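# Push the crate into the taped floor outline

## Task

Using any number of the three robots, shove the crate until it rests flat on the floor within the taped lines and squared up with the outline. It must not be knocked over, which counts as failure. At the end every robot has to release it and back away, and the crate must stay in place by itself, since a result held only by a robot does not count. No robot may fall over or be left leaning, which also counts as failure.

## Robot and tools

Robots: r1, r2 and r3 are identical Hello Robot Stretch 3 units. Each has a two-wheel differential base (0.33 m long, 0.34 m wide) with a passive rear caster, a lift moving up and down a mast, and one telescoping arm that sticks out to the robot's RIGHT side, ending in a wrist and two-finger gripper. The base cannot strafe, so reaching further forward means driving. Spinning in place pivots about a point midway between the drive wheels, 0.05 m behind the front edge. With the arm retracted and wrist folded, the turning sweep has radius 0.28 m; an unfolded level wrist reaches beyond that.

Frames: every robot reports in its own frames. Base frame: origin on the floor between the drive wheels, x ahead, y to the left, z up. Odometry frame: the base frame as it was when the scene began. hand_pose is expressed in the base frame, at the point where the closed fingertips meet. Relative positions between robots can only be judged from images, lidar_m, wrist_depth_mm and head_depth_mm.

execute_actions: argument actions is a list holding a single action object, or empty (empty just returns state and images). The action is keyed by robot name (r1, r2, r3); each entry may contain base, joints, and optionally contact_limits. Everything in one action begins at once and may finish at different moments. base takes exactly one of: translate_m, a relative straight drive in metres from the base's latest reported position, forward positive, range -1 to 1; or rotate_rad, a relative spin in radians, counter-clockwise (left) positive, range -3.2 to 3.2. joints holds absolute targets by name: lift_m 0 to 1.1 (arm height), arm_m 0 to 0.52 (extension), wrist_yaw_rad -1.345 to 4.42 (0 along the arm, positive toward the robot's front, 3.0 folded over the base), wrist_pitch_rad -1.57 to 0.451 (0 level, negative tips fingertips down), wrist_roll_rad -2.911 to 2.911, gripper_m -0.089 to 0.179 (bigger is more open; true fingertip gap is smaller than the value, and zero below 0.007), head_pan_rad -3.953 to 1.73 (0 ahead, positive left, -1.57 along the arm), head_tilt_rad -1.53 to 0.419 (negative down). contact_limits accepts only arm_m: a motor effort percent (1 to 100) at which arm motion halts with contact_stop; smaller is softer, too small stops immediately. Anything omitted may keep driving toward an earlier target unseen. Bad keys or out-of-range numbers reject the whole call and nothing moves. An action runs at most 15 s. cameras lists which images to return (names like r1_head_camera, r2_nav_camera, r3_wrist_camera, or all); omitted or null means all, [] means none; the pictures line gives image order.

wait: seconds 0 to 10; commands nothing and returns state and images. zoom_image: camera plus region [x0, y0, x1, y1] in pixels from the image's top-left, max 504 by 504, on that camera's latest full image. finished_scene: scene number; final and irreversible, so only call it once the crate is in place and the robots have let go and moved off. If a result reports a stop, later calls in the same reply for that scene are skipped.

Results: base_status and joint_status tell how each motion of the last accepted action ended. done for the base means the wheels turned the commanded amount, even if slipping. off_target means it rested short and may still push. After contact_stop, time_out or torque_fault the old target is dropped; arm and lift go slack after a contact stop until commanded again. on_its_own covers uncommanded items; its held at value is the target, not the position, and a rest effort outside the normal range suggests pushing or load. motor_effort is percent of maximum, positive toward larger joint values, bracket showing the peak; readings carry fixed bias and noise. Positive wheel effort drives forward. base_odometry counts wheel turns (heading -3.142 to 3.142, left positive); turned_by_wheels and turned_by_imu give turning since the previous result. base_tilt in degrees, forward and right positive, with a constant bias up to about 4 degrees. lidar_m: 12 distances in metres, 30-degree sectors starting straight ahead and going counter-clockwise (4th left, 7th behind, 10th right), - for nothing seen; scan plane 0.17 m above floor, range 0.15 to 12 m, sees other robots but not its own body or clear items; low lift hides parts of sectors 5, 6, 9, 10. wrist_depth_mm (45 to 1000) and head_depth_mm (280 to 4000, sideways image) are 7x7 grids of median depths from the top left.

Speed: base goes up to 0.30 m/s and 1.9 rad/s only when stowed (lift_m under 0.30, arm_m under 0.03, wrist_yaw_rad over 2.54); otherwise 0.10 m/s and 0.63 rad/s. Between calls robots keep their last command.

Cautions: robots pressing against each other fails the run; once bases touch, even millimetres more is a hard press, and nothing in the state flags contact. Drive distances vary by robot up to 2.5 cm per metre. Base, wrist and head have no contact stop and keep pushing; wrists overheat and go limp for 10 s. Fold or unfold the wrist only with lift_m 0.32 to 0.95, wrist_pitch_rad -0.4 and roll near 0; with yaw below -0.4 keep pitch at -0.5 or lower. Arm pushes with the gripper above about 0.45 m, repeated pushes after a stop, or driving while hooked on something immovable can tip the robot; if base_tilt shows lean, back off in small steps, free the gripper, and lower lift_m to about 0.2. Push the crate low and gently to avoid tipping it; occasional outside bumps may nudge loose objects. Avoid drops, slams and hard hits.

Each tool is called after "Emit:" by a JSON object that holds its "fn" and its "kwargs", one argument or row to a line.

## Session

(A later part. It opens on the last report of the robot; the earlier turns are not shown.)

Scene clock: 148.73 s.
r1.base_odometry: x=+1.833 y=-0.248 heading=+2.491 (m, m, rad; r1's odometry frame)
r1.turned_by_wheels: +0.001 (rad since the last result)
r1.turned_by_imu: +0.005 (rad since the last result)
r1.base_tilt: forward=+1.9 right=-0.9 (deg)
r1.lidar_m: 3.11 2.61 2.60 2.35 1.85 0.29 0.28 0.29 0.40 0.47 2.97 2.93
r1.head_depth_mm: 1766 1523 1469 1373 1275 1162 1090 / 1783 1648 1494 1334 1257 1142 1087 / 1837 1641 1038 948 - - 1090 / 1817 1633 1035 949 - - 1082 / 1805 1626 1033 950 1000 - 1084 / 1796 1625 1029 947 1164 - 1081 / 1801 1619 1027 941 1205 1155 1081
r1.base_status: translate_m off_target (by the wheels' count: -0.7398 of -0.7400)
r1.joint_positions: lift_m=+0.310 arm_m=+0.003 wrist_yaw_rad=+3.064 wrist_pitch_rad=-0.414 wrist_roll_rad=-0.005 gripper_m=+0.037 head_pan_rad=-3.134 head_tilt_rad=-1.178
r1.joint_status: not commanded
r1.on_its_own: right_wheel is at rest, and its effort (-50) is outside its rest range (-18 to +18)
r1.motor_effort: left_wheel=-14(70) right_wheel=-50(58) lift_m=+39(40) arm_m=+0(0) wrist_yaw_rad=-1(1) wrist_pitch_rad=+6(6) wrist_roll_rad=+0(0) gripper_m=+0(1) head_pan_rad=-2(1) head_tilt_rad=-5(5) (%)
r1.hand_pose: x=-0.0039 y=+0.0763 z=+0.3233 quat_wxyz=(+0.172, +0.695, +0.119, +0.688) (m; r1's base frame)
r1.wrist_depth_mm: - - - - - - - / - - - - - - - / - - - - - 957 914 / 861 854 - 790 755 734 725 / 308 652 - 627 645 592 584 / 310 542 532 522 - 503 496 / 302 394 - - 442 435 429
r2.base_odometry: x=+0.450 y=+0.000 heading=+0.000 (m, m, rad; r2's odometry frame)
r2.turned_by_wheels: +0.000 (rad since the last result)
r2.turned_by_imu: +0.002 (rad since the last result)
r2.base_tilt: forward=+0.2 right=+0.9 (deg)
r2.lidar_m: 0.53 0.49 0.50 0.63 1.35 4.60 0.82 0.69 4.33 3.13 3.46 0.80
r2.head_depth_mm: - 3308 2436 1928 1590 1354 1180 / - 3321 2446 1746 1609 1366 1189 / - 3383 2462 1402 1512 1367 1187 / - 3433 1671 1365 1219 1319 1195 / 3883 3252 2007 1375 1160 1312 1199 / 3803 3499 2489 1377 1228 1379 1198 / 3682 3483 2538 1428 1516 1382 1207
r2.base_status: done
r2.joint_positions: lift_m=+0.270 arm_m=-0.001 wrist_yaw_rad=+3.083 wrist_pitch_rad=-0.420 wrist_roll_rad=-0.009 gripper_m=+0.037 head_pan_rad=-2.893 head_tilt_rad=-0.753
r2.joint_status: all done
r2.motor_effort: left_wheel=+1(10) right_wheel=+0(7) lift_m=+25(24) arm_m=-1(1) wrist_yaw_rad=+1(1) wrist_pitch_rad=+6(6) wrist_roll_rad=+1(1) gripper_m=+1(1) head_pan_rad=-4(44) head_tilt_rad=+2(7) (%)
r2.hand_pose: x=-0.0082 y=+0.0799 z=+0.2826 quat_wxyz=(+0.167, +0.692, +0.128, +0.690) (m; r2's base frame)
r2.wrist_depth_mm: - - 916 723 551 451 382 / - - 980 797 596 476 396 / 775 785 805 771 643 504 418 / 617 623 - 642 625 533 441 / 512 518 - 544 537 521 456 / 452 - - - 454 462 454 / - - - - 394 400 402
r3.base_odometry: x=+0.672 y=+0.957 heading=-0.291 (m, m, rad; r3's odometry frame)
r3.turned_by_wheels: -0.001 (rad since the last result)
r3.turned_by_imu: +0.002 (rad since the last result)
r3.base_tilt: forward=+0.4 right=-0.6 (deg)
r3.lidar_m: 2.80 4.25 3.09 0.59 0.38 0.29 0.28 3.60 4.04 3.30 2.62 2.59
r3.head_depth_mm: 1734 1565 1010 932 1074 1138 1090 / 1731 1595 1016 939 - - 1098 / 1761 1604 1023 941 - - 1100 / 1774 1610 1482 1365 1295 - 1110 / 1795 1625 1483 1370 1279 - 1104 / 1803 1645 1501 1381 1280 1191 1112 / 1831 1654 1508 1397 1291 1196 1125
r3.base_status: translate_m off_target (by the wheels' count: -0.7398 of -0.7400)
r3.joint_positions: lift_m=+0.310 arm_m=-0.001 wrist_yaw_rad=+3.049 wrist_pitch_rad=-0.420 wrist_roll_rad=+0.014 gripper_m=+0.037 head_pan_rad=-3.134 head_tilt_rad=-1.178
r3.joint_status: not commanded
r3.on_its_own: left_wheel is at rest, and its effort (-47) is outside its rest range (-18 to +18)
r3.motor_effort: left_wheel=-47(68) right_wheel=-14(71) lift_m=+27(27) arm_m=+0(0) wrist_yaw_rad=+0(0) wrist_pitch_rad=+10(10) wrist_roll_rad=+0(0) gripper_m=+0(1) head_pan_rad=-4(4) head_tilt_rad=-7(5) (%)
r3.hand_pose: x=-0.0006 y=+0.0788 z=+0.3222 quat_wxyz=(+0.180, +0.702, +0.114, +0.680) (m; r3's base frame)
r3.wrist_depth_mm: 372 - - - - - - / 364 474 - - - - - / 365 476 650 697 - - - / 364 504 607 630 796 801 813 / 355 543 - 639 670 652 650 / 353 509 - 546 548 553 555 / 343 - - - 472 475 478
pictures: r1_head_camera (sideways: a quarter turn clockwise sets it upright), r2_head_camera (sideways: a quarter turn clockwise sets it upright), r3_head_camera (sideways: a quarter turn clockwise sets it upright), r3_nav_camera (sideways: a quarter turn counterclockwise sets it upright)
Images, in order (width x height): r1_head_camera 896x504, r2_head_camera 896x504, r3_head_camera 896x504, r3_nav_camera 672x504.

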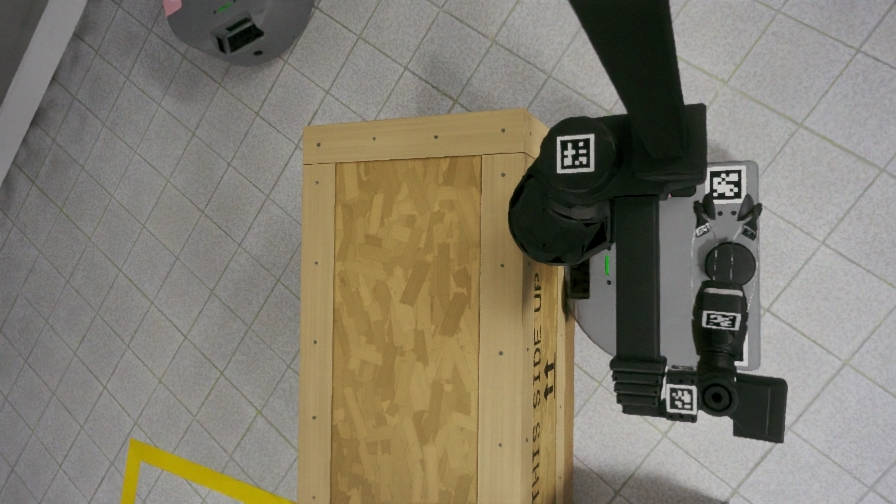

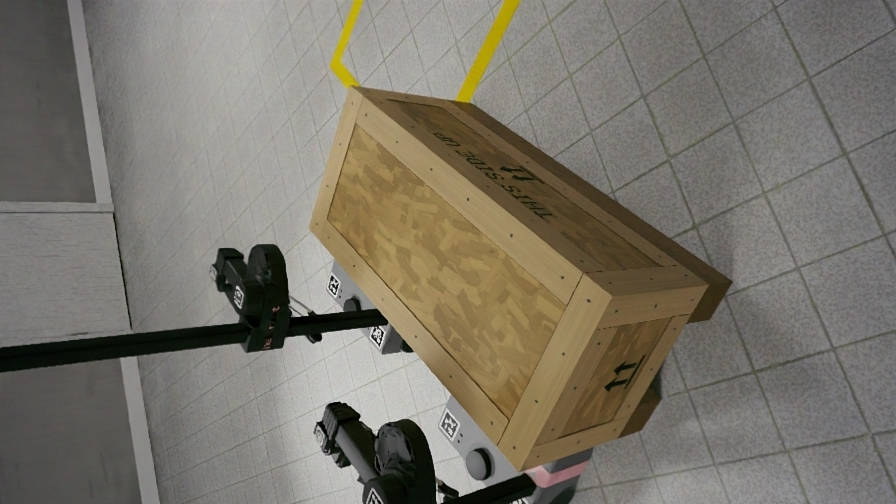

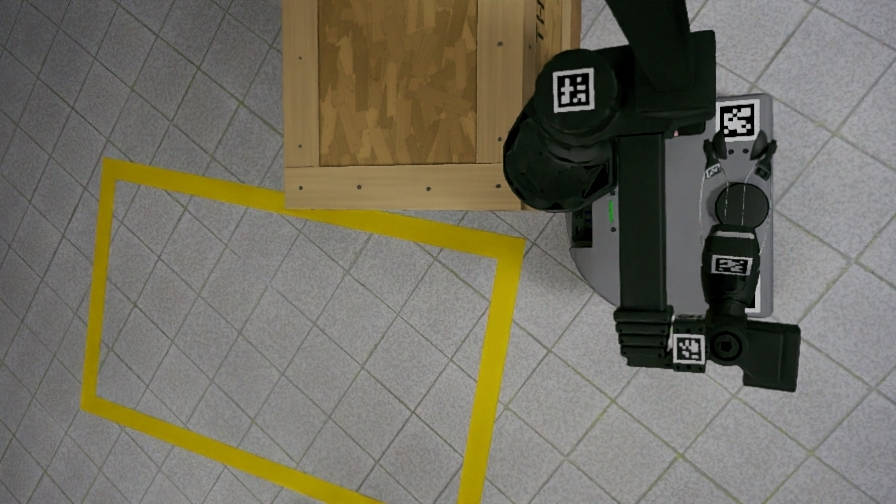

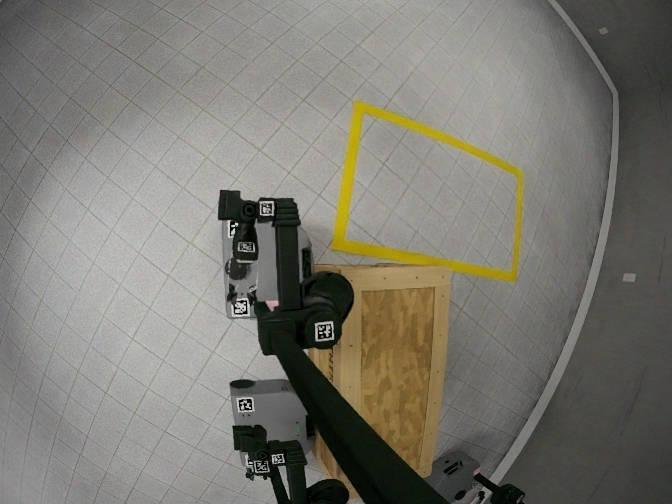

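Emit:
{"fn": "execute_actions", "kwargs": {
  "actions": [
    {"r1":{"base":{"translate_m":-0.3}},"r3":{"base":{"translate_m":0.3},"joints":{"lift_m":0.27}}}
  ],
  "cameras": ["r1_head_camera","r3_head_camera","r2_head_camera","r2_nav_camera"]
}}

Scene clock: 174.00 s.
r1.base_odometry: x=+2.071 y=-0.430 heading=+2.491 (m, m, rad; r1's odometry frame)
r1.turned_by_wheels: +0.000 (rad since the last result)
r1.turned_by_imu: -0.004 (rad since the last result)
r1.base_tilt: forward=+1.9 right=-1.0 (deg)
r1.lidar_m: 3.39 2.81 4.35 2.05 1.09 0.38 0.28 0.26 0.27 0.37 0.81 0.68
r1.head_depth_mm: 1573 1647 1426 1357 1271 1159 1088 / 1688 1650 1486 1363 1268 1145 1090 / 1752 1636 1493 983 - - 1091 / 1783 1631 1035 950 - - 1083 / 1809 1629 1031 949 951 - 1084 / 1808 1621 1031 948 901 - 1080 / 1811 1622 1480 946 880 1133 1082
r1.base_status: translate_m off_target (by the wheels' count: -0.2997 of -0.3000)
r1.joint_positions: lift_m=+0.310 arm_m=+0.003 wrist_yaw_rad=+3.064 wrist_pitch_rad=-0.414 wrist_roll_rad=-0.005 gripper_m=+0.037 head_pan_rad=-3.134 head_tilt_rad=-1.178
r1.joint_status: not commanded
r1.on_its_own: left_wheel is at rest, and its effort (-50) is outside its rest range (-18 to +18); right_wheel is at rest, and its effort (-37) is outside its rest range (-18 to +18)
r1.motor_effort: left_wheel=-50(100) right_wheel=-37(53) lift_m=+39(39) arm_m=+0(0) wrist_yaw_rad=+0(1) wrist_pitch_rad=+6(6) wrist_roll_rad=+0(0) gripper_m=+0(0) head_pan_rad=-1(1) head_tilt_rad=-4(5) (%)
r1.hand_pose: x=-0.0039 y=+0.0763 z=+0.3233 quat_wxyz=(+0.172, +0.695, +0.119, +0.688) (m; r1's base frame)
r1.wrist_depth_mm: - - - - - - - / - - - - - - - / 792 - - - - 986 948 / 699 810 - 782 760 745 726 / 660 660 - 614 633 597 585 / 551 547 536 533 - 508 502 / 475 480 - - 443 435 431
r2.base_odometry: x=+0.450 y=+0.000 heading=+0.000 (m, m, rad; r2's odometry frame)
r2.turned_by_wheels: +0.000 (rad since the last result)
r2.turned_by_imu: -0.001 (rad since the last result)
r2.base_tilt: forward=+0.2 right=+0.9 (deg)
r2.lidar_m: 0.53 0.49 0.50 0.63 1.35 4.57 0.68 0.68 4.33 3.12 3.46 0.80
r2.head_depth_mm: - 3287 2447 1871 1117 1284 1186 / - 3343 2465 1351 1124 1252 1188 / - 3383 2475 1369 1130 1253 1195 / - 3414 2484 1835 1449 1323 1196 / 3968 3398 2317 1235 1421 1373 1201 / 3829 3462 2016 1127 1450 1384 1201 / 1556 920 2261 1929 1628 1392 1203
r2.base_status: not commanded
r2.joint_positions: lift_m=+0.270 arm_m=-0.001 wrist_yaw_rad=+3.083 wrist_pitch_rad=-0.420 wrist_roll_rad=-0.009 gripper_m=+0.037 head_pan_rad=-2.893 head_tilt_rad=-0.753
r2.joint_status: not commanded
r2.motor_effort: left_wheel=+1(1) right_wheel=+1(0) lift_m=+24(24) arm_m=-1(1) wrist_yaw_rad=+0(1) wrist_pitch_rad=+6(6) wrist_roll_rad=+1(1) gripper_m=+0(0) head_pan_rad=-4(4) head_tilt_rad=+2(2) (%)
r2.hand_pose: x=-0.0082 y=+0.0799 z=+0.2826 quat_wxyz=(+0.167, +0.692, +0.128, +0.690) (m; r2's base frame)
r2.wrist_depth_mm: - - 918 725 564 449 378 / - - 998 794 596 476 398 / 777 793 803 759 638 505 416 / 613 621 - 638 622 535 443 / 517 517 - 545 536 527 457 / 453 - - - 455 464 451 / - - - - 393 400 403
r3.base_odometry: x=+0.959 y=+0.871 heading=-0.291 (m, m, rad; r3's odometry frame)
r3.turned_by_wheels: +0.000 (rad since the last result)
r3.turned_by_imu: -0.001 (rad since the last result)
r3.base_tilt: forward=+0.4 right=-0.6 (deg)
r3.lidar_m: 2.54 3.88 2.90 3.09 0.81 0.64 0.58 4.02 4.23 2.98 2.37 2.34
r3.head_depth_mm: 1196 1094 1245 1337 1247 1142 1087 / 1740 1108 1081 1338 - - 1093 / 1754 1118 1084 1340 - - 1102 / 1767 1156 1439 1361 1294 - 1102 / 1789 1623 1488 1369 1279 - 1105 / 1804 1640 1498 1386 1284 1195 1117 / 1822 1649 1510 1383 1286 1203 1127
r3.base_status: done
r3.joint_positions: lift_m=+0.270 arm_m=-0.001 wrist_yaw_rad=+3.049 wrist_pitch_rad=-0.420 wrist_roll_rad=+0.014 gripper_m=+0.037 head_pan_rad=-3.134 head_tilt_rad=-1.178
r3.joint_status: all done
r3.motor_effort: left_wheel=+0(35) right_wheel=+0(13) lift_m=+23(24) arm_m=+0(0) wrist_yaw_rad=+0(0) wrist_pitch_rad=+9(10) wrist_roll_rad=+0(0) gripper_m=+1(1) head_pan_rad=-4(4) head_tilt_rad=-5(6) (%)
r3.hand_pose: x=-0.0006 y=+0.0788 z=+0.2824 quat_wxyz=(+0.180, +0.702, +0.114, +0.680) (m; r3's base frame)
r3.wrist_depth_mm: - - - - - - - / - - - - - - - / 730 931 922 947 956 952 979 / 683 700 702 721 725 738 719 / 579 580 - 590 620 587 597 / 491 501 - - 492 503 514 / - - - - 431 429 432
pictures: r1_head_camera (sideways: a quarter turn clockwise sets it upright), r2_head_camera (sideways: a quarter turn clockwise sets it upright), r2_nav_camera (sideways: a quarter turn counterclockwise sets it upright), r3_head_camera (sideways: a quarter turn clockwise sets it upright)
Images, in order (width x height): r1_head_camera 896x504, r2_head_camera 896x504, r2_nav_camera 672x504, r3_head_camera 896x504.

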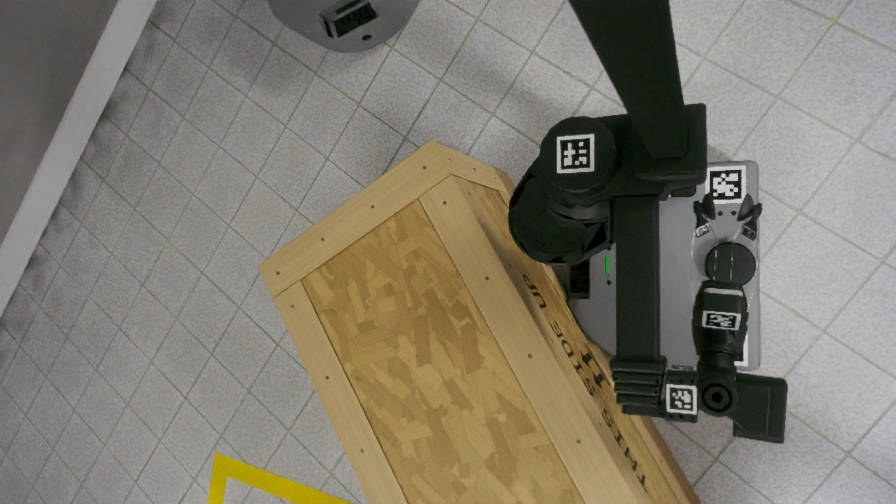

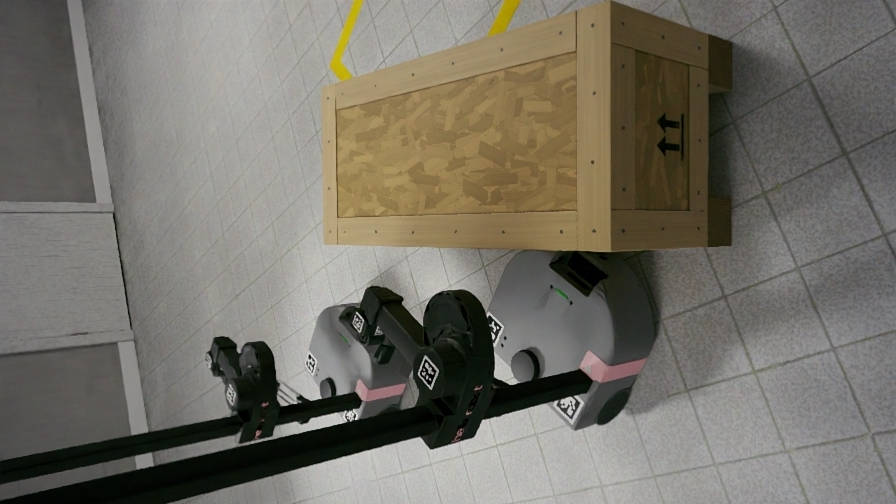

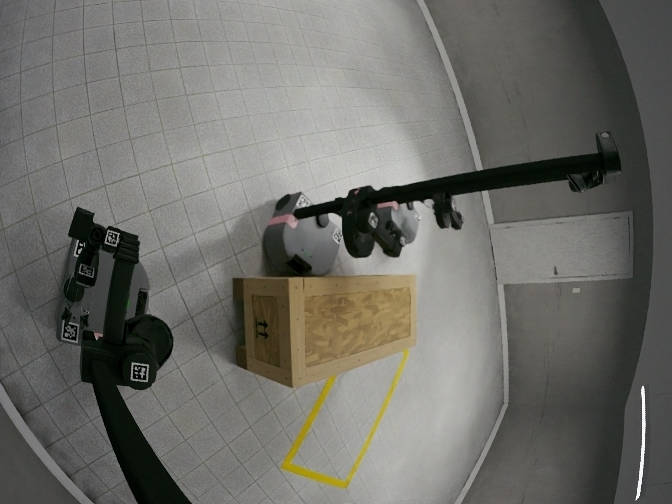

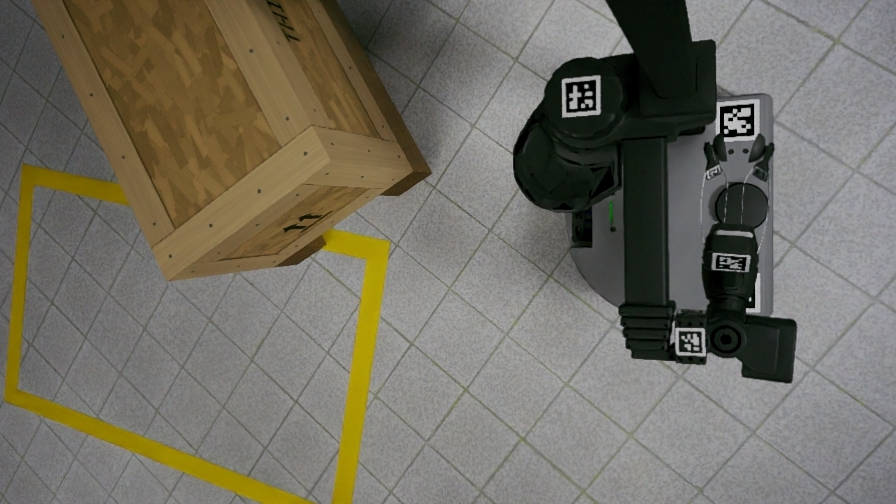

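Emit:
{"fn": "execute_actions", "kwargs": {
  "actions": [
    {"r1":{"base":{"translate_m":0.05},"joints":{"lift_m":0.28}}}
  ],
  "cameras": []
}}

Emit:
{"fn": "execute_actions", "kwargs": {
  "actions": [
    {"r1":{"base":{"rotate_rad":-1.22}}}
  ],
  "cameras": []
}}

Emit:
{"fn": "execute_actions", "kwargs": {
  "actions": [
    {"r1":{"base":{"translate_m":-0.32}},"r3":{"base":{"rotate_rad":-0.45}}}
  ],
  "cameras": []
}}

Emit:
{"fn": "execute_actions", "kwargs": {
  "actions": [
    {"r1":{"base":{"rotate_rad":2.11}}}
  ],
  "cameras": ["r1_head_camera","r1_nav_camera","r3_head_camera"]
}}

Scene clock: 195.37 s.
r1.base_odometry: x=+2.032 y=-0.400 heading=+2.491 (m, m, rad; r1's odometry frame)
r1.turned_by_wheels: +0.000 (rad since the last result)
r1.turned_by_imu: +0.000 (rad since the last result)
r1.base_tilt: forward=+1.9 right=-1.0 (deg)
r1.lidar_m: 3.35 2.78 4.32 2.11 1.64 0.44 0.32 0.31 0.32 0.43 0.65 0.65
r1.head_depth_mm: 1613 1642 1368 1371 1274 1157 1092 / 1720 1638 1488 1360 1271 1155 1088 / 1766 1644 1487 1079 - - 1085 / 1808 1628 1036 972 - - 1085 / 1817 1627 1030 947 1113 - 1084 / 1818 1620 1029 944 1002 - 1076 / 1799 1621 1474 943 900 1152 1085
r1.base_status: done
r1.joint_positions: lift_m=+0.280 arm_m=+0.003 wrist_yaw_rad=+3.064 wrist_pitch_rad=-0.414 wrist_roll_rad=-0.005 gripper_m=+0.037 head_pan_rad=-3.134 head_tilt_rad=-1.178
r1.joint_status: all done
r1.motor_effort: left_wheel=+0(41) right_wheel=+0(31) lift_m=+21(35) arm_m=+0(0) wrist_yaw_rad=-2(1) wrist_pitch_rad=+5(5) wrist_roll_rad=+0(0) gripper_m=+0(0) head_pan_rad=-1(2) head_tilt_rad=-4(5) (%)
r1.hand_pose: x=-0.0039 y=+0.0763 z=+0.2940 quat_wxyz=(+0.172, +0.695, +0.119, +0.688) (m; r1's base frame)
r1.wrist_depth_mm: - - - - - - - / - - - - - - - / 837 - - - 947 924 881 / 728 777 - 738 725 691 672 / 628 617 - 571 596 567 554 / 512 515 515 502 - 478 472 / 443 - - - 416 407 400
r2.base_odometry: x=+0.450 y=+0.000 heading=+0.000 (m, m, rad; r2's odometry frame)
r2.turned_by_wheels: +0.000 (rad since the last result)
r2.turned_by_imu: -0.001 (rad since the last result)
r2.base_tilt: forward=+0.2 right=+1.0 (deg)
r2.lidar_m: 0.53 0.49 0.50 0.63 1.35 4.59 0.68 0.68 4.31 3.13 3.46 0.80
r2.head_depth_mm: - 3330 2437 1882 1120 1277 1191 / - 3319 2452 1361 1125 1252 1186 / - 3354 2474 1358 1127 1259 1192 / - 3403 2476 1864 1500 1318 1193 / 3887 3403 2333 1578 1457 1380 1201 / 3753 3434 2054 1179 1433 1381 1203 / 3602 3019 2249 1874 1640 1389 1209
r2.base_status: not commanded
r2.joint_positions: lift_m=+0.270 arm_m=-0.001 wrist_yaw_rad=+3.083 wrist_pitch_rad=-0.420 wrist_roll_rad=-0.009 gripper_m=+0.037 head_pan_rad=-2.893 head_tilt_rad=-0.753
r2.joint_status: not commanded
r2.motor_effort: left_wheel=+1(1) right_wheel=+1(1) lift_m=+24(23) arm_m=-1(1) wrist_yaw_rad=+1(0) wrist_pitch_rad=+6(6) wrist_roll_rad=+1(1) gripper_m=+0(0) head_pan_rad=-4(3) head_tilt_rad=+1(1) (%)
r2.hand_pose: x=-0.0082 y=+0.0799 z=+0.2826 quat_wxyz=(+0.167, +0.692, +0.128, +0.690) (m; r2's base frame)
r2.wrist_depth_mm: - - 915 732 560 452 383 / - - 993 792 591 477 399 / 767 794 805 774 644 505 418 / 613 630 - 647 621 530 441 / 510 525 - 544 534 527 460 / 446 - - - 453 458 452 / - - - - 396 401 402
r3.base_odometry: x=+0.959 y=+0.871 heading=-0.291 (m, m, rad; r3's odometry frame)
r3.turned_by_wheels: +0.000 (rad since the last result)
r3.turned_by_imu: -0.001 (rad since the last result)
r3.base_tilt: forward=+0.4 right=-0.5 (deg)
r3.lidar_m: 2.53 3.85 2.91 3.07 0.78 0.64 0.59 3.99 4.24 2.98 2.37 2.35
r3.head_depth_mm: 1204 1096 1247 1327 1251 1142 1087 / 1759 1111 1076 1337 - - 1088 / 1753 1114 1085 1332 - - 1105 / 1769 1150 1441 1362 1289 - 1108 / 1800 1630 1483 1373 1278 - 1105 / 1815 1640 1500 1382 1281 1193 1117 / 1820 1658 1510 1394 1289 1199 1125
r3.base_status: not commanded
r3.joint_positions: lift_m=+0.270 arm_m=-0.001 wrist_yaw_rad=+3.049 wrist_pitch_rad=-0.420 wrist_roll_rad=+0.014 gripper_m=+0.037 head_pan_rad=-3.134 head_tilt_rad=-1.178
r3.joint_status: not commanded
r3.motor_effort: left_wheel=+0(0) right_wheel=+0(0) lift_m=+22(22) arm_m=+0(0) wrist_yaw_rad=+0(1) wrist_pitch_rad=+9(10) wrist_roll_rad=+0(0) gripper_m=+1(1) head_pan_rad=-3(3) head_tilt_rad=-6(4) (%)
r3.hand_pose: x=-0.0006 y=+0.0788 z=+0.2824 quat_wxyz=(+0.180, +0.702, +0.114, +0.680) (m; r3's base frame)
r3.wrist_depth_mm: - - - - - - - / 738 - - - - - - / 657 862 931 899 976 968 980 / 652 704 701 725 726 735 729 / 578 579 - 588 619 595 599 / 483 503 - - 502 501 500 / - - - - 432 430 432
pictures: none
No camera images: the call's "cameras" was empty. Leave "cameras" out to get every camera's image.

Scene clock: 197.47 s.
r1.base_odometry: x=+2.032 y=-0.400 heading=+1.271 (m, m, rad; r1's odometry frame)
r1.turned_by_wheels: -1.220 (rad since the last result)
r1.turned_by_imu: -1.219 (rad since the last result)
r1.base_tilt: forward=+1.9 right=-1.0 (deg)
r1.lidar_m: 3.27 0.65 3.20 4.18 2.81 2.45 1.72 1.11 0.34 0.31 0.31 0.38
r1.head_depth_mm: 1834 1651 1487 1365 1273 1160 1088 / 1824 1632 1499 1359 1268 1157 1089 / 1821 1636 1489 1362 - - 1082 / 1810 1627 1487 1357 - - 1083 / 1759 1621 1480 1355 1276 - 1084 / 1734 1624 1461 1353 1248 - 1081 / 1599 1364 1348 1349 1082 980 893
r1.base_status: done
r1.joint_positions: lift_m=+0.280 arm_m=+0.003 wrist_yaw_rad=+3.064 wrist_pitch_rad=-0.414 wrist_roll_rad=-0.005 gripper_m=+0.037 head_pan_rad=-3.134 head_tilt_rad=-1.178
r1.joint_status: not commanded
r1.motor_effort: left_wheel=+3(15) right_wheel=-2(6) lift_m=+21(20) arm_m=+0(0) wrist_yaw_rad=-1(0) wrist_pitch_rad=+6(5) wrist_roll_rad=+0(0) gripper_m=+0(0) head_pan_rad=-1(2) head_tilt_rad=-5(5) (%)
r1.hand_pose: x=-0.0039 y=+0.0763 z=+0.2940 quat_wxyz=(+0.172, +0.695, +0.119, +0.688) (m; r1's base frame)
r1.wrist_depth_mm: - - - - - - - / - - - - - - - / - - - - 939 882 881 / 801 769 - 727 712 688 669 / 632 618 - 584 593 561 545 / 517 518 512 509 - 476 460 / 437 - - - 416 406 403
r2.base_odometry: x=+0.450 y=+0.000 heading=+0.000 (m, m, rad; r2's odometry frame)
r2.turned_by_wheels: +0.000 (rad since the last result)
r2.turned_by_imu: +0.000 (rad since the last result)
r2.base_tilt: forward=+0.3 right=+1.0 (deg)
r2.lidar_m: 0.53 0.49 0.50 0.63 1.35 4.61 0.68 0.68 4.35 3.13 3.47 0.80
r2.head_depth_mm: - 3335 2442 1872 1112 1272 1184 / - 3370 2443 1354 1120 1255 1191 / - 3355 2467 1359 1125 1263 1191 / - 3380 2486 1843 1538 1325 1193 / 3942 3435 2324 1846 1503 1373 1198 / 3845 3434 2032 1802 1424 1382 1206 / 3560 3330 2540 1247 1511 1383 1207
r2.base_status: not commanded
r2.joint_positions: lift_m=+0.270 arm_m=-0.001 wrist_yaw_rad=+3.083 wrist_pitch_rad=-0.420 wrist_roll_rad=-0.009 gripper_m=+0.037 head_pan_rad=-2.893 head_tilt_rad=-0.753
r2.joint_status: not commanded
r2.motor_effort: left_wheel=-1(1) right_wheel=+0(0) lift_m=+24(23) arm_m=-1(1) wrist_yaw_rad=+1(0) wrist_pitch_rad=+6(6) wrist_roll_rad=+0(1) gripper_m=+0(0) head_pan_rad=-4(5) head_tilt_rad=+2(1) (%)
r2.hand_pose: x=-0.0082 y=+0.0799 z=+0.2826 quat_wxyz=(+0.167, +0.692, +0.128, +0.690) (m; r2's base frame)
r2.wrist_depth_mm: - - 903 718 555 449 381 / - - 979 809 593 479 400 / 765 776 797 777 637 512 420 / 618 627 - 648 627 540 441 / 512 522 - 542 532 518 456 / 453 - - - 456 460 452 / - - - - 396 398 402
r3.base_odometry: x=+0.959 y=+0.871 heading=-0.291 (m, m, rad; r3's odometry frame)
r3.turned_by_wheels: +0.000 (rad since the last result)
r3.turned_by_imu: +0.000 (rad since the last result)
r3.base_tilt: forward=+0.4 right=-0.6 (deg)
r3.lidar_m: 2.54 3.90 2.90 3.08 0.78 0.64 0.58 3.96 4.24 2.98 2.36 2.35
r3.head_depth_mm: 1201 1096 1248 1336 1250 1138 1084 / 1740 1105 1075 1344 - - 1098 / 1761 1116 1081 1336 - - 1102 / 1770 1156 1442 1358 1292 - 1106 / 1785 1635 1493 1374 1280 - 1111 / 1794 1644 1495 1380 1277 1197 1123 / 1816 1659 1511 1386 1291 1200 1126
r3.base_status: not commanded
r3.joint_positions: lift_m=+0.270 arm_m=-0.001 wrist_yaw_rad=+3.049 wrist_pitch_rad=-0.420 wrist_roll_rad=+0.014 gripper_m=+0.037 head_pan_rad=-3.134 head_tilt_rad=-1.178
r3.joint_status: not commanded
r3.motor_effort: left_wheel=+0(0) right_wheel=+0(0) lift_m=+22(22) arm_m=+0(0) wrist_yaw_rad=+1(1) wrist_pitch_rad=+10(10) wrist_roll_rad=+0(0) gripper_m=+2(1) head_pan_rad=-3(3) head_tilt_rad=-5(4) (%)
r3.hand_pose: x=-0.0006 y=+0.0788 z=+0.2824 quat_wxyz=(+0.180, +0.702, +0.114, +0.680) (m; r3's base frame)
r3.wrist_depth_mm: - - - - - - - / 737 729 - - - - - / 655 710 936 928 930 953 969 / 685 710 706 724 714 738 734 / 571 582 - 587 602 600 600 / 495 506 - - 501 502 505 / - - - - 432 441 437
pictures: none
No camera images: the call's "cameras" was empty. Leave "cameras" out to get every camera's image.

Scene clock: 200.27 s.
r1.base_odometry: x=+1.937 y=-0.706 heading=+1.271 (m, m, rad; r1's odometry frame)
r1.turned_by_wheels: +0.000 (rad since the last result)
r1.turned_by_imu: +0.001 (rad since the last result)
r1.base_tilt: forward=+1.9 right=-1.0 (deg)
r1.lidar_m: 1.09 0.97 3.46 2.69 2.68 2.05 1.43 0.84 0.89 0.36 0.36 0.44
r1.head_depth_mm: 1836 1651 1490 1363 1279 1159 1091 / 1812 1646 1487 1365 1273 1150 1088 / 1759 1639 1488 1355 - - 1085 / 1680 1642 1473 1357 - - 1086 / 1566 1627 1477 1355 1279 - 1081 / 1458 1604 1473 1351 1248 - 1087 / 1364 1558 1259 1224 1245 1156 1037
r1.base_status: done
r1.joint_positions: lift_m=+0.280 arm_m=+0.003 wrist_yaw_rad=+3.064 wrist_pitch_rad=-0.414 wrist_roll_rad=-0.005 gripper_m=+0.037 head_pan_rad=-3.134 head_tilt_rad=-1.178
r1.joint_status: not commanded
r1.motor_effort: left_wheel=+3(10) right_wheel=-2(8) lift_m=+21(21) arm_m=+0(0) wrist_yaw_rad=+0(1) wrist_pitch_rad=+6(6) wrist_roll_rad=+0(0) gripper_m=+0(0) head_pan_rad=-1(1) head_tilt_rad=-5(5) (%)
r1.hand_pose: x=-0.0039 y=+0.0763 z=+0.2940 quat_wxyz=(+0.172, +0.695, +0.119, +0.688) (m; r1's base frame)
r1.wrist_depth_mm: - - - - - - - / - - - - - - - / - - - - 947 897 870 / 807 768 - 737 707 706 683 / 630 596 - 587 579 568 546 / 522 508 520 508 - 468 460 / 438 - - - 408 407 400
r2.base_odometry: x=+0.450 y=+0.000 heading=+0.000 (m, m, rad; r2's odometry frame)
r2.turned_by_wheels: +0.000 (rad since the last result)
r2.turned_by_imu: +0.000 (rad since the last result)
r2.base_tilt: forward=+0.3 right=+1.0 (deg)
r2.lidar_m: 0.53 0.49 0.50 0.63 1.35 4.63 0.68 0.68 0.89 3.13 3.45 0.80
r2.head_depth_mm: - 3329 2431 1857 1111 1279 1183 / - 3313 2460 1361 1121 1250 1188 / - 3341 2460 1358 1126 1257 1191 / - 3413 2484 1850 1535 1318 1192 / 3931 3435 2456 1963 1622 1348 1200 / 3826 3500 2034 1990 1114 1227 1179 / 3590 3286 2426 1977 1331 1215 1165
r2.base_status: not commanded
r2.joint_positions: lift_m=+0.270 arm_m=-0.001 wrist_yaw_rad=+3.083 wrist_pitch_rad=-0.420 wrist_roll_rad=-0.009 gripper_m=+0.037 head_pan_rad=-2.893 head_tilt_rad=-0.753
r2.joint_status: not commanded
r2.motor_effort: left_wheel=+0(0) right_wheel=+1(1) lift_m=+24(24) arm_m=-1(1) wrist_yaw_rad=+1(1) wrist_pitch_rad=+6(6) wrist_roll_rad=+1(1) gripper_m=-1(1) head_pan_rad=-4(4) head_tilt_rad=+1(2) (%)
r2.hand_pose: x=-0.0082 y=+0.0799 z=+0.2826 quat_wxyz=(+0.167, +0.692, +0.128, +0.690) (m; r2's base frame)
r2.wrist_depth_mm: - - 902 724 559 450 379 / - - 995 793 596 479 397 / 768 793 803 764 637 510 418 / 623 632 - 640 631 535 443 / 512 521 - 547 541 522 457 / 454 - - - 455 462 451 / - - - - 396 400 400
r3.base_odometry: x=+0.959 y=+0.871 heading=-0.741 (m, m, rad; r3's odometry frame)
r3.turned_by_wheels: -0.450 (rad since the last result)
r3.turned_by_imu: -0.443 (rad since the last result)
r3.base_tilt: forward=+0.4 right=-0.6 (deg)
r3.lidar_m: 2.34 2.63 4.26 2.91 2.91 1.08 0.60 0.58 4.26 4.23 2.79 2.35
r3.head_depth_mm: 1686 1565 1443 1335 1251 1140 1091 / 1248 1518 1463 1340 - - 1097 / 1228 1196 1439 1351 - - 1105 / 1238 1130 1224 1359 1292 - 1104 / 1242 1136 1069 1341 1278 - 1109 / 1809 1147 1102 1376 1278 1203 1120 / 1827 1634 1466 1391 1291 1205 1127
r3.base_status: done
r3.joint_positions: lift_m=+0.270 arm_m=-0.001 wrist_yaw_rad=+3.049 wrist_pitch_rad=-0.420 wrist_roll_rad=+0.014 gripper_m=+0.037 head_pan_rad=-3.134 head_tilt_rad=-1.178
r3.joint_status: not commanded
r3.motor_effort: left_wheel=+2(11) right_wheel=-3(10) lift_m=+22(22) arm_m=+0(0) wrist_yaw_rad=+0(0) wrist_pitch_rad=+10(10) wrist_roll_rad=+0(0) gripper_m=+0(1) head_pan_rad=-4(5) head_tilt_rad=-5(6) (%)
r3.hand_pose: x=-0.0006 y=+0.0788 z=+0.2824 quat_wxyz=(+0.180, +0.702, +0.114, +0.680) (m; r3's base frame)
r3.wrist_depth_mm: - - - - - - - / - - - - - - - / 900 898 925 894 970 975 970 / 702 704 715 708 714 730 729 / 579 584 - 594 618 588 590 / 484 504 - - 490 500 506 / - - - - 428 431 434
pictures: none
No camera images: the call's "cameras" was empty. Leave "cameras" out to get every camera's image.

Scene clock: 202.77 s.
r1.base_odometry: x=+1.937 y=-0.706 heading=-2.902 (m, m, rad; r1's odometry frame)
r1.turned_by_wheels: +2.110 (rad since the last result)
r1.turned_by_imu: +2.109 (rad since the last result)
r1.base_tilt: forward=+1.9 right=-1.0 (deg)
r1.lidar_m: 2.69 2.06 1.44 0.84 0.89 0.36 0.36 0.44 1.09 0.97 3.46 2.68
r1.head_depth_mm: 1836 1638 1498 1364 1275 1156 1094 / 1822 1632 1041 986 1270 1154 1092 / 1824 1636 1038 962 - - 1089 / 1810 1636 1040 973 - - 1085 / 1806 1632 1034 1002 1276 - 1081 / 1805 1618 1031 1145 1248 - 1082 / 1799 1129 1030 1300 1244 1155 1080
r1.base_status: done
r1.joint_positions: lift_m=+0.280 arm_m=+0.003 wrist_yaw_rad=+3.064 wrist_pitch_rad=-0.414 wrist_roll_rad=-0.005 gripper_m=+0.037 head_pan_rad=-3.134 head_tilt_rad=-1.178
r1.joint_status: not commanded
r1.motor_effort: left_wheel=-2(12) right_wheel=+2(10) lift_m=+21(21) arm_m=+0(0) wrist_yaw_rad=+0(1) wrist_pitch_rad=+5(5) wrist_roll_rad=+0(0) gripper_m=+0(0) head_pan_rad=-1(1) head_tilt_rad=-5(5) (%)
r1.hand_pose: x=-0.0039 y=+0.0763 z=+0.2940 quat_wxyz=(+0.172, +0.695, +0.119, +0.688) (m; r1's base frame)
r1.wrist_depth_mm: - - - - - - - / - - - - - - - / - - - 844 927 924 876 / 795 754 - 724 686 677 684 / 639 600 - 582 581 554 553 / 476 507 516 508 - 468 464 / 349 - - - 415 404 397
r2.base_odometry: x=+0.450 y=+0.000 heading=+0.000 (m, m, rad; r2's odometry frame)
r2.turned_by_wheels: +0.000 (rad since the last result)
r2.turned_by_imu: +0.000 (rad since the last result)
r2.base_tilt: forward=+0.2 right=+0.9 (deg)
r2.lidar_m: 0.53 0.49 0.50 0.63 1.35 4.60 0.68 0.68 4.32 3.13 3.47 0.80
r2.head_depth_mm: - 3297 2428 1874 1117 1280 1186 / - 3338 2447 1356 1122 1257 1190 / - 3370 2468 1362 1126 1258 1193 / - 3388 2499 1830 1534 1319 1192 / 3927 3438 2486 1950 1385 1295 1203 / 3808 3421 2037 1987 996 1244 1209 / 3565 3284 2353 895 1398 1331 1209
r2.base_status: not commanded
r2.joint_positions: lift_m=+0.270 arm_m=-0.001 wrist_yaw_rad=+3.083 wrist_pitch_rad=-0.420 wrist_roll_rad=-0.009 gripper_m=+0.037 head_pan_rad=-2.893 head_tilt_rad=-0.753
r2.joint_status: not commanded
r2.motor_effort: left_wheel=+0(1) right_wheel=+1(0) lift_m=+24(23) arm_m=-1(0) wrist_yaw_rad=+1(0) wrist_pitch_rad=+6(6) wrist_roll_rad=+1(1) gripper_m=+0(1) head_pan_rad=-4(5) head_tilt_rad=+1(1) (%)
r2.hand_pose: x=-0.0082 y=+0.0799 z=+0.2826 quat_wxyz=(+0.167, +0.692, +0.128, +0.690) (m; r2's base frame)
r2.wrist_depth_mm: - - 910 721 551 450 379 / - - 990 783 597 482 397 / 794 778 809 770 640 504 420 / 623 618 - 635 626 538 443 / 510 517 - 548 538 519 456 / 452 - - - 452 455 448 / - - - - 396 400 398
r3.base_odometry: x=+0.959 y=+0.871 heading=-0.741 (m, m, rad; r3's odometry frame)
r3.turned_by_wheels: +0.000 (rad since the last result)
r3.turned_by_imu: +0.000 (rad since the last result)
r3.base_tilt: forward=+0.4 right=-0.6 (deg)
r3.lidar_m: 2.35 2.64 4.31 2.91 2.91 1.09 0.60 0.58 4.26 4.23 2.79 2.35
r3.head_depth_mm: 1680 1374 1411 1336 1253 1141 1089 / 1246 1530 1449 1338 - - 1093 / 1227 1193 1454 1354 - - 1098 / 1242 1132 1231 1359 1302 - 1106 / 1250 1140 1067 1340 1278 - 1109 / 1816 1145 1104 1389 1279 1198 1120 / 1821 1643 1465 1396 1290 1205 1128
r3.base_status: not commanded
r3.joint_positions: lift_m=+0.270 arm_m=-0.001 wrist_yaw_rad=+3.049 wrist_pitch_rad=-0.420 wrist_roll_rad=+0.014 gripper_m=+0.037 head_pan_rad=-3.134 head_tilt_rad=-1.178
r3.joint_status: not commanded
r3.motor_effort: left_wheel=+2(3) right_wheel=-3(3) lift_m=+22(22) arm_m=+0(0) wrist_yaw_rad=+1(1) wrist_pitch_rad=+9(10) wrist_roll_rad=+0(0) gripper_m=+0(0) head_pan_rad=-5(3) head_tilt_rad=-5(5) (%)
r3.hand_pose: x=-0.0006 y=+0.0788 z=+0.2824 quat_wxyz=(+0.180, +0.702, +0.114, +0.680) (m; r3's base frame)
r3.wrist_depth_mm: - - - - - - - / - - - - - - - / 894 920 952 935 924 960 967 / 713 708 722 715 725 738 723 / 572 568 - 592 618 601 596 / 482 513 - - 497 500 500 / - - - - 433 443 433
pictures: r1_head_camera (sideways: a quarter turn clockwise sets it upright), r1_nav_camera (sideways: a quarter turn counterclockwise sets it upright), r3_head_camera (sideways: a quarter turn clockwise sets it upright)
Images, in order (width x height): r1_head_camera 896x504, r1_nav_camera 672x504, r3_head_camera 896x504.

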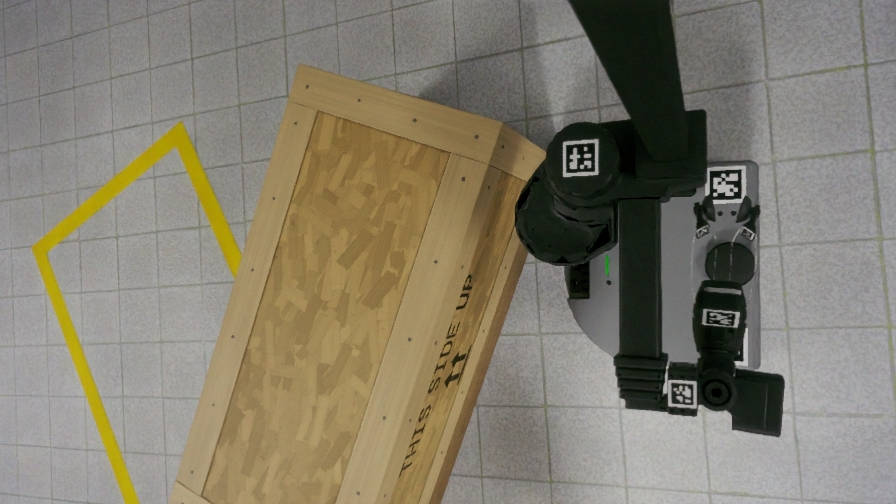

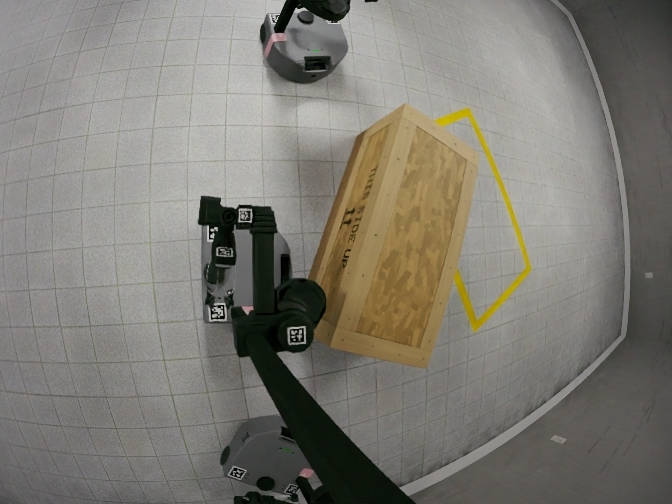

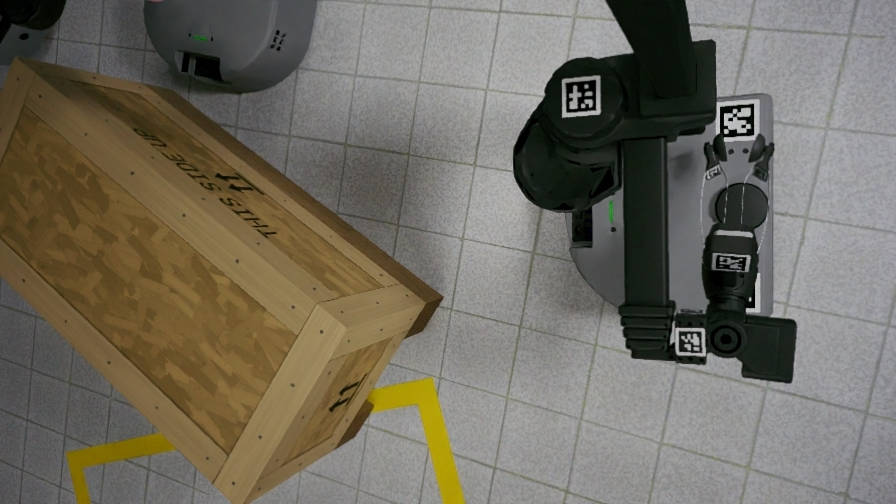

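Emit:
{"fn": "execute_actions", "kwargs": {
  "actions": [
    {"r1":{"base":{"translate_m":-0.055},"joints":{"lift_m":0.31}}}
  ],
  "cameras": []
}}

Emit:
{"fn": "execute_actions", "kwargs": {
  "actions": [
    {"r1":{"base":{"translate_m":-0.4}}}
  ],
  "cameras": ["r1_head_camera","r1_nav_camera","r3_head_camera","r2_head_camera"]
}}

Scene clock: 208.33 s.
r1.base_odometry: x=+1.991 y=-0.693 heading=-2.903 (m, m, rad; r1's odometry frame)
r1.turned_by_wheels: +0.000 (rad since the last result)
r1.turned_by_imu: +0.000 (rad since the last result)
r1.base_tilt: forward=+1.9 right=-1.0 (deg)
r1.lidar_m: 2.74 2.05 1.43 0.83 1.39 0.31 0.31 0.38 0.74 0.97 3.46 2.74
r1.head_depth_mm: 1826 1636 1489 1365 1271 1159 1092 / 1818 1650 1039 977 1261 1144 1090 / 1825 1629 1038 950 - - 1087 / 1814 1633 1033 957 - - 1083 / 1812 1628 1034 969 1267 - 1083 / 1798 1623 1029 982 1251 - 1080 / 1799 1626 1031 1112 1249 1157 1080
r1.base_status: done
r1.joint_positions: lift_m=+0.310 arm_m=+0.003 wrist_yaw_rad=+3.064 wrist_pitch_rad=-0.414 wrist_roll_rad=-0.005 gripper_m=+0.037 head_pan_rad=-3.134 head_tilt_rad=-1.178
r1.joint_status: all done
r1.motor_effort: left_wheel=-2(15) right_wheel=+2(7) lift_m=+40(42) arm_m=+0(0) wrist_yaw_rad=+0(1) wrist_pitch_rad=+6(5) wrist_roll_rad=+0(0) gripper_m=-1(0) head_pan_rad=-1(2) head_tilt_rad=-5(4) (%)
r1.hand_pose: x=-0.0039 y=+0.0763 z=+0.3232 quat_wxyz=(+0.172, +0.695, +0.119, +0.688) (m; r1's base frame)
r1.wrist_depth_mm: - - - - - - - / - - - - - - - / - - - 759 - 987 962 / 835 822 - 746 763 740 721 / 290 660 - 634 636 601 582 / 294 539 537 531 - 501 504 / 303 372 - - 446 436 430
r2.base_odometry: x=+0.450 y=+0.000 heading=+0.000 (m, m, rad; r2's odometry frame)
r2.turned_by_wheels: +0.000 (rad since the last result)
r2.turned_by_imu: -0.001 (rad since the last result)
r2.base_tilt: forward=+0.3 right=+0.9 (deg)
r2.lidar_m: 0.53 0.49 0.50 0.63 1.35 4.58 0.68 0.68 4.34 3.13 3.47 0.80
r2.head_depth_mm: - 3346 2452 1893 1114 1285 1188 / - 3334 2444 1347 1122 1260 1193 / - 3372 2472 1363 1126 1256 1192 / - 3384 2501 1854 1440 1315 1196 / 3900 3410 2506 1959 1320 1291 1202 / 3812 3409 2033 1130 1006 1267 1201 / 3513 684 1770 1885 1596 1388 1205
r2.base_status: not commanded
r2.joint_positions: lift_m=+0.270 arm_m=-0.001 wrist_yaw_rad=+3.083 wrist_pitch_rad=-0.420 wrist_roll_rad=-0.009 gripper_m=+0.037 head_pan_rad=-2.893 head_tilt_rad=-0.753
r2.joint_status: not commanded
r2.motor_effort: left_wheel=+1(0) right_wheel=+0(1) lift_m=+24(23) arm_m=-1(1) wrist_yaw_rad=+0(1) wrist_pitch_rad=+6(6) wrist_roll_rad=+1(1) gripper_m=+0(1) head_pan_rad=-5(4) head_tilt_rad=+1(2) (%)
r2.hand_pose: x=-0.0082 y=+0.0799 z=+0.2826 quat_wxyz=(+0.167, +0.692, +0.128, +0.690) (m; r2's base frame)
r2.wrist_depth_mm: - - 907 709 555 448 382 / - - 989 797 590 476 397 / 780 788 801 777 638 507 420 / 611 628 - 647 623 533 443 / 511 517 - 544 539 522 452 / 452 - - - 452 456 452 / - - - - 394 400 400
r3.base_odometry: x=+0.959 y=+0.871 heading=-0.741 (m, m, rad; r3's odometry frame)
r3.turned_by_wheels: +0.000 (rad since the last result)
r3.turned_by_imu: -0.001 (rad since the last result)
r3.base_tilt: forward=+0.5 right=-0.5 (deg)
r3.lidar_m: 2.34 2.63 4.32 2.91 2.91 1.08 0.60 0.58 4.24 4.22 2.79 2.35
r3.head_depth_mm: 1679 1377 1399 1338 1250 1136 1090 / 1242 1426 1447 1338 - - 1096 / 1227 1193 1433 1354 - - 1102 / 1232 1128 1227 1366 1290 - 1111 / 1245 1137 1065 1346 1275 - 1106 / 1793 1143 1104 1382 1277 1199 1119 / 1824 1629 1455 1390 1297 1202 1131
r3.base_status: not commanded
r3.joint_positions: lift_m=+0.270 arm_m=-0.001 wrist_yaw_rad=+3.049 wrist_pitch_rad=-0.420 wrist_roll_rad=+0.014 gripper_m=+0.037 head_pan_rad=-3.134 head_tilt_rad=-1.178
r3.joint_status: not commanded
r3.motor_effort: left_wheel=+3(2) right_wheel=-2(2) lift_m=+22(22) arm_m=+0(0) wrist_yaw_rad=+0(1) wrist_pitch_rad=+10(10) wrist_roll_rad=+0(0) gripper_m=+1(1) head_pan_rad=-3(3) head_tilt_rad=-5(6) (%)
r3.hand_pose: x=-0.0006 y=+0.0788 z=+0.2824 quat_wxyz=(+0.180, +0.702, +0.114, +0.680) (m; r3's base frame)
r3.wrist_depth_mm: - - - - - - - / - - - - - - - / 891 910 934 951 936 949 964 / 706 720 725 743 734 735 745 / 575 574 - 583 610 590 602 / 485 507 - - 507 497 511 / - - - - 430 436 437
pictures: none
No camera images: the call's "cameras" was empty. Leave "cameras" out to get every camera's image.

Scene clock: 213.27 s.
r1.base_odometry: x=+2.379 y=-0.598 heading=-2.903 (m, m, rad; r1's odometry frame)
r1.turned_by_wheels: -0.001 (rad since the last result)
r1.turned_by_imu: -0.096 (rad since the last result)
r1.base_tilt: forward=+1.9 right=-1.0 (deg)
r1.lidar_m: 3.10 2.24 0.87 0.85 1.31 0.34 0.27 0.27 0.30 0.47 1.01 4.24
r1.head_depth_mm: 1824 1645 1494 1364 1280 1159 1092 / 1817 1641 1489 1343 1269 1143 1096 / 1804 1631 1061 962 - - 1087 / 1819 1636 1039 946 - - 1087 / 1808 1630 1030 944 951 - 1085 / 1801 1625 1479 946 899 - 1083 / 1793 1609 1472 942 893 1158 1079
r1.base_status: translate_m off_target (by the wheels' count: -0.3997 of -0.4000)
r1.joint_positions: lift_m=+0.310 arm_m=+0.003 wrist_yaw_rad=+3.064 wrist_pitch_rad=-0.414 wrist_roll_rad=-0.005 gripper_m=+0.037 head_pan_rad=-3.135 head_tilt_rad=-1.180
r1.joint_status: not commanded
r1.on_its_own: left_wheel is at rest, and its effort (-71) is outside its rest range (-18 to +18); right_wheel is at rest, and its effort (-24) is outside its rest range (-18 to +18)
r1.motor_effort: left_wheel=-71(100) right_wheel=-24(36) lift_m=+38(40) arm_m=+0(0) wrist_yaw_rad=+0(1) wrist_pitch_rad=+6(6) wrist_roll_rad=+0(0) gripper_m=-1(0) head_pan_rad=-1(2) head_tilt_rad=-4(5) (%)
r1.hand_pose: x=-0.0039 y=+0.0762 z=+0.3232 quat_wxyz=(+0.172, +0.695, +0.119, +0.688) (m; r1's base frame)
r1.wrist_depth_mm: - - - - - - - / - - - - - - - / - - - 803 724 952 905 / 847 818 - 779 733 755 736 / 675 665 - 635 628 596 581 / 551 529 526 519 - 509 502 / 403 474 - - 444 438 427
r2.base_odometry: x=+0.450 y=+0.000 heading=+0.000 (m, m, rad; r2's odometry frame)
r2.turned_by_wheels: +0.000 (rad since the last result)
r2.turned_by_imu: -0.001 (rad since the last result)
r2.base_tilt: forward=+0.2 right=+0.9 (deg)
r2.lidar_m: 0.53 0.49 0.50 0.63 1.35 0.89 0.77 1.83 4.34 3.12 3.46 0.80
r2.head_depth_mm: - 3325 2442 1355 1321 1362 1183 / 675 767 1595 1040 1401 1340 1188 / - 3388 1663 1222 1314 1317 1196 / - 3401 2472 1796 1535 1372 1200 / 3910 3417 2474 1975 1621 1373 1196 / 3779 3405 2037 1973 1627 1375 1198 / 3677 3287 2437 1984 1635 1388 1211
r2.base_status: not commanded
r2.joint_positions: lift_m=+0.270 arm_m=-0.001 wrist_yaw_rad=+3.083 wrist_pitch_rad=-0.420 wrist_roll_rad=-0.009 gripper_m=+0.037 head_pan_rad=-2.893 head_tilt_rad=-0.753
r2.joint_status: not commanded
r2.motor_effort: left_wheel=+0(0) right_wheel=+0(0) lift_m=+24(24) arm_m=-1(1) wrist_yaw_rad=+0(1) wrist_pitch_rad=+6(6) wrist_roll_rad=+1(1) gripper_m=+0(1) head_pan_rad=-4(4) head_tilt_rad=+2(1) (%)
r2.hand_pose: x=-0.0082 y=+0.0799 z=+0.2826 quat_wxyz=(+0.167, +0.692, +0.128, +0.690) (m; r2's base frame)
r2.wrist_depth_mm: - - 924 717 558 451 380 / - - 970 793 602 477 396 / 772 780 802 769 638 509 418 / 611 624 - 644 619 534 442 / 512 520 - 550 538 524 456 / 453 - - - 452 459 448 / - - - - 394 401 407
r3.base_odometry: x=+0.959 y=+0.871 heading=-0.741 (m, m, rad; r3's odometry frame)
r3.turned_by_wheels: +0.000 (rad since the last result)
r3.turned_by_imu: -0.001 (rad since the last result)
r3.base_tilt: forward=+0.4 right=-0.5 (deg)
r3.lidar_m: 2.34 2.63 4.30 2.91 2.91 1.93 0.63 0.64 4.25 4.24 2.80 2.35
r3.head_depth_mm: 1687 1579 1443 1329 1250 1137 1094 / 1738 1541 1458 1334 - - 1092 / 1091 1394 1466 1348 - - 1099 / 1722 1435 1460 1353 1281 - 1106 / 1250 1130 1078 1356 1280 - 1105 / 1261 1144 1086 1369 1284 1190 1118 / 1271 1156 1098 1380 1291 1204 1127
r3.base_status: not commanded
r3.joint_positions: lift_m=+0.270 arm_m=-0.001 wrist_yaw_rad=+3.049 wrist_pitch_rad=-0.420 wrist_roll_rad=+0.014 gripper_m=+0.037 head_pan_rad=-3.134 head_tilt_rad=-1.178
r3.joint_status: not commanded
r3.motor_effort: left_wheel=+2(3) right_wheel=-3(3) lift_m=+22(22) arm_m=+0(0) wrist_yaw_rad=+1(1) wrist_pitch_rad=+9(9) wrist_roll_rad=+0(0) gripper_m=+1(1) head_pan_rad=-4(4) head_tilt_rad=-6(6) (%)
r3.hand_pose: x=-0.0006 y=+0.0788 z=+0.2824 quat_wxyz=(+0.180, +0.702, +0.114, +0.680) (m; r3's base frame)
r3.wrist_depth_mm: - - - - - - - / - - - - - - - / 889 894 930 948 954 958 970 / 710 719 714 709 725 742 740 / 571 579 - 583 618 595 596 / 488 506 - - 492 503 498 / - - - - 428 436 436
pictures: r1_head_camera (sideways: a quarter turn clockwise sets it upright), r1_nav_camera (sideways: a quarter turn counterclockwise sets it upright), r2_head_camera (sideways: a quarter turn clockwise sets it upright), r3_head_camera (sideways: a quarter turn clockwise sets it upright)
Images, in order (width x height): r1_head_camera 896x504, r1_nav_camera 672x504, r2_head_camera 896x504, r3_head_camera 896x504.

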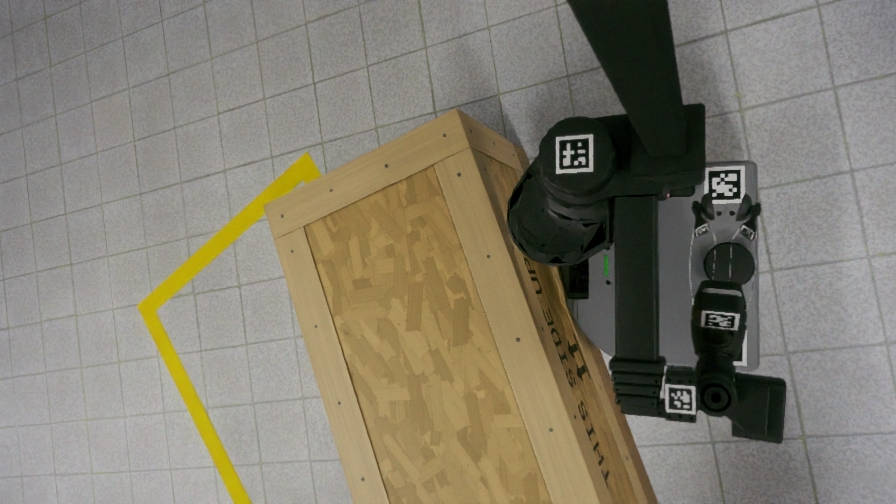

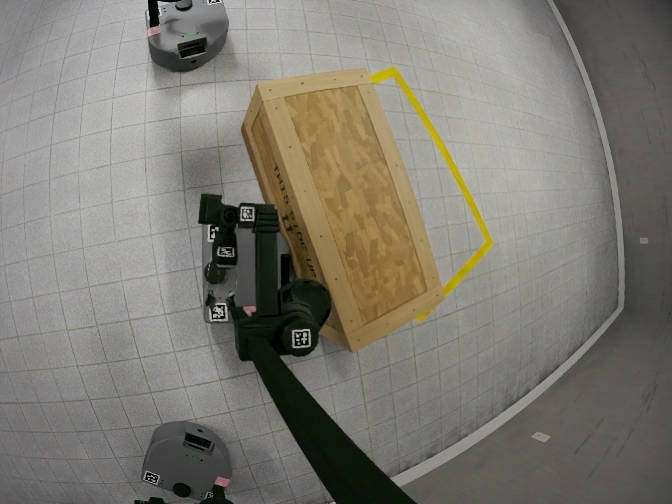

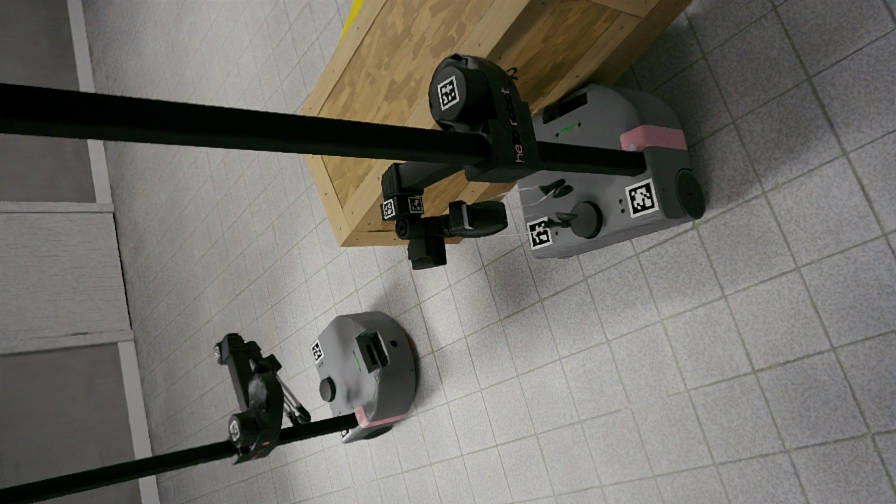

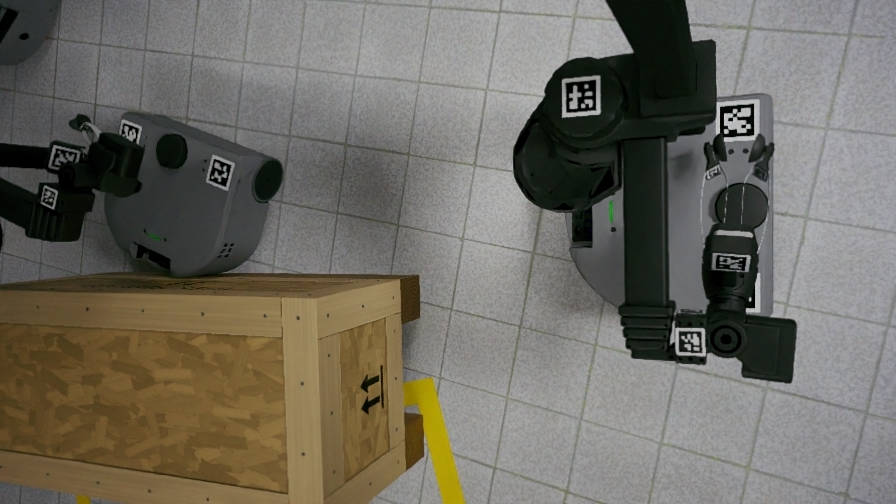

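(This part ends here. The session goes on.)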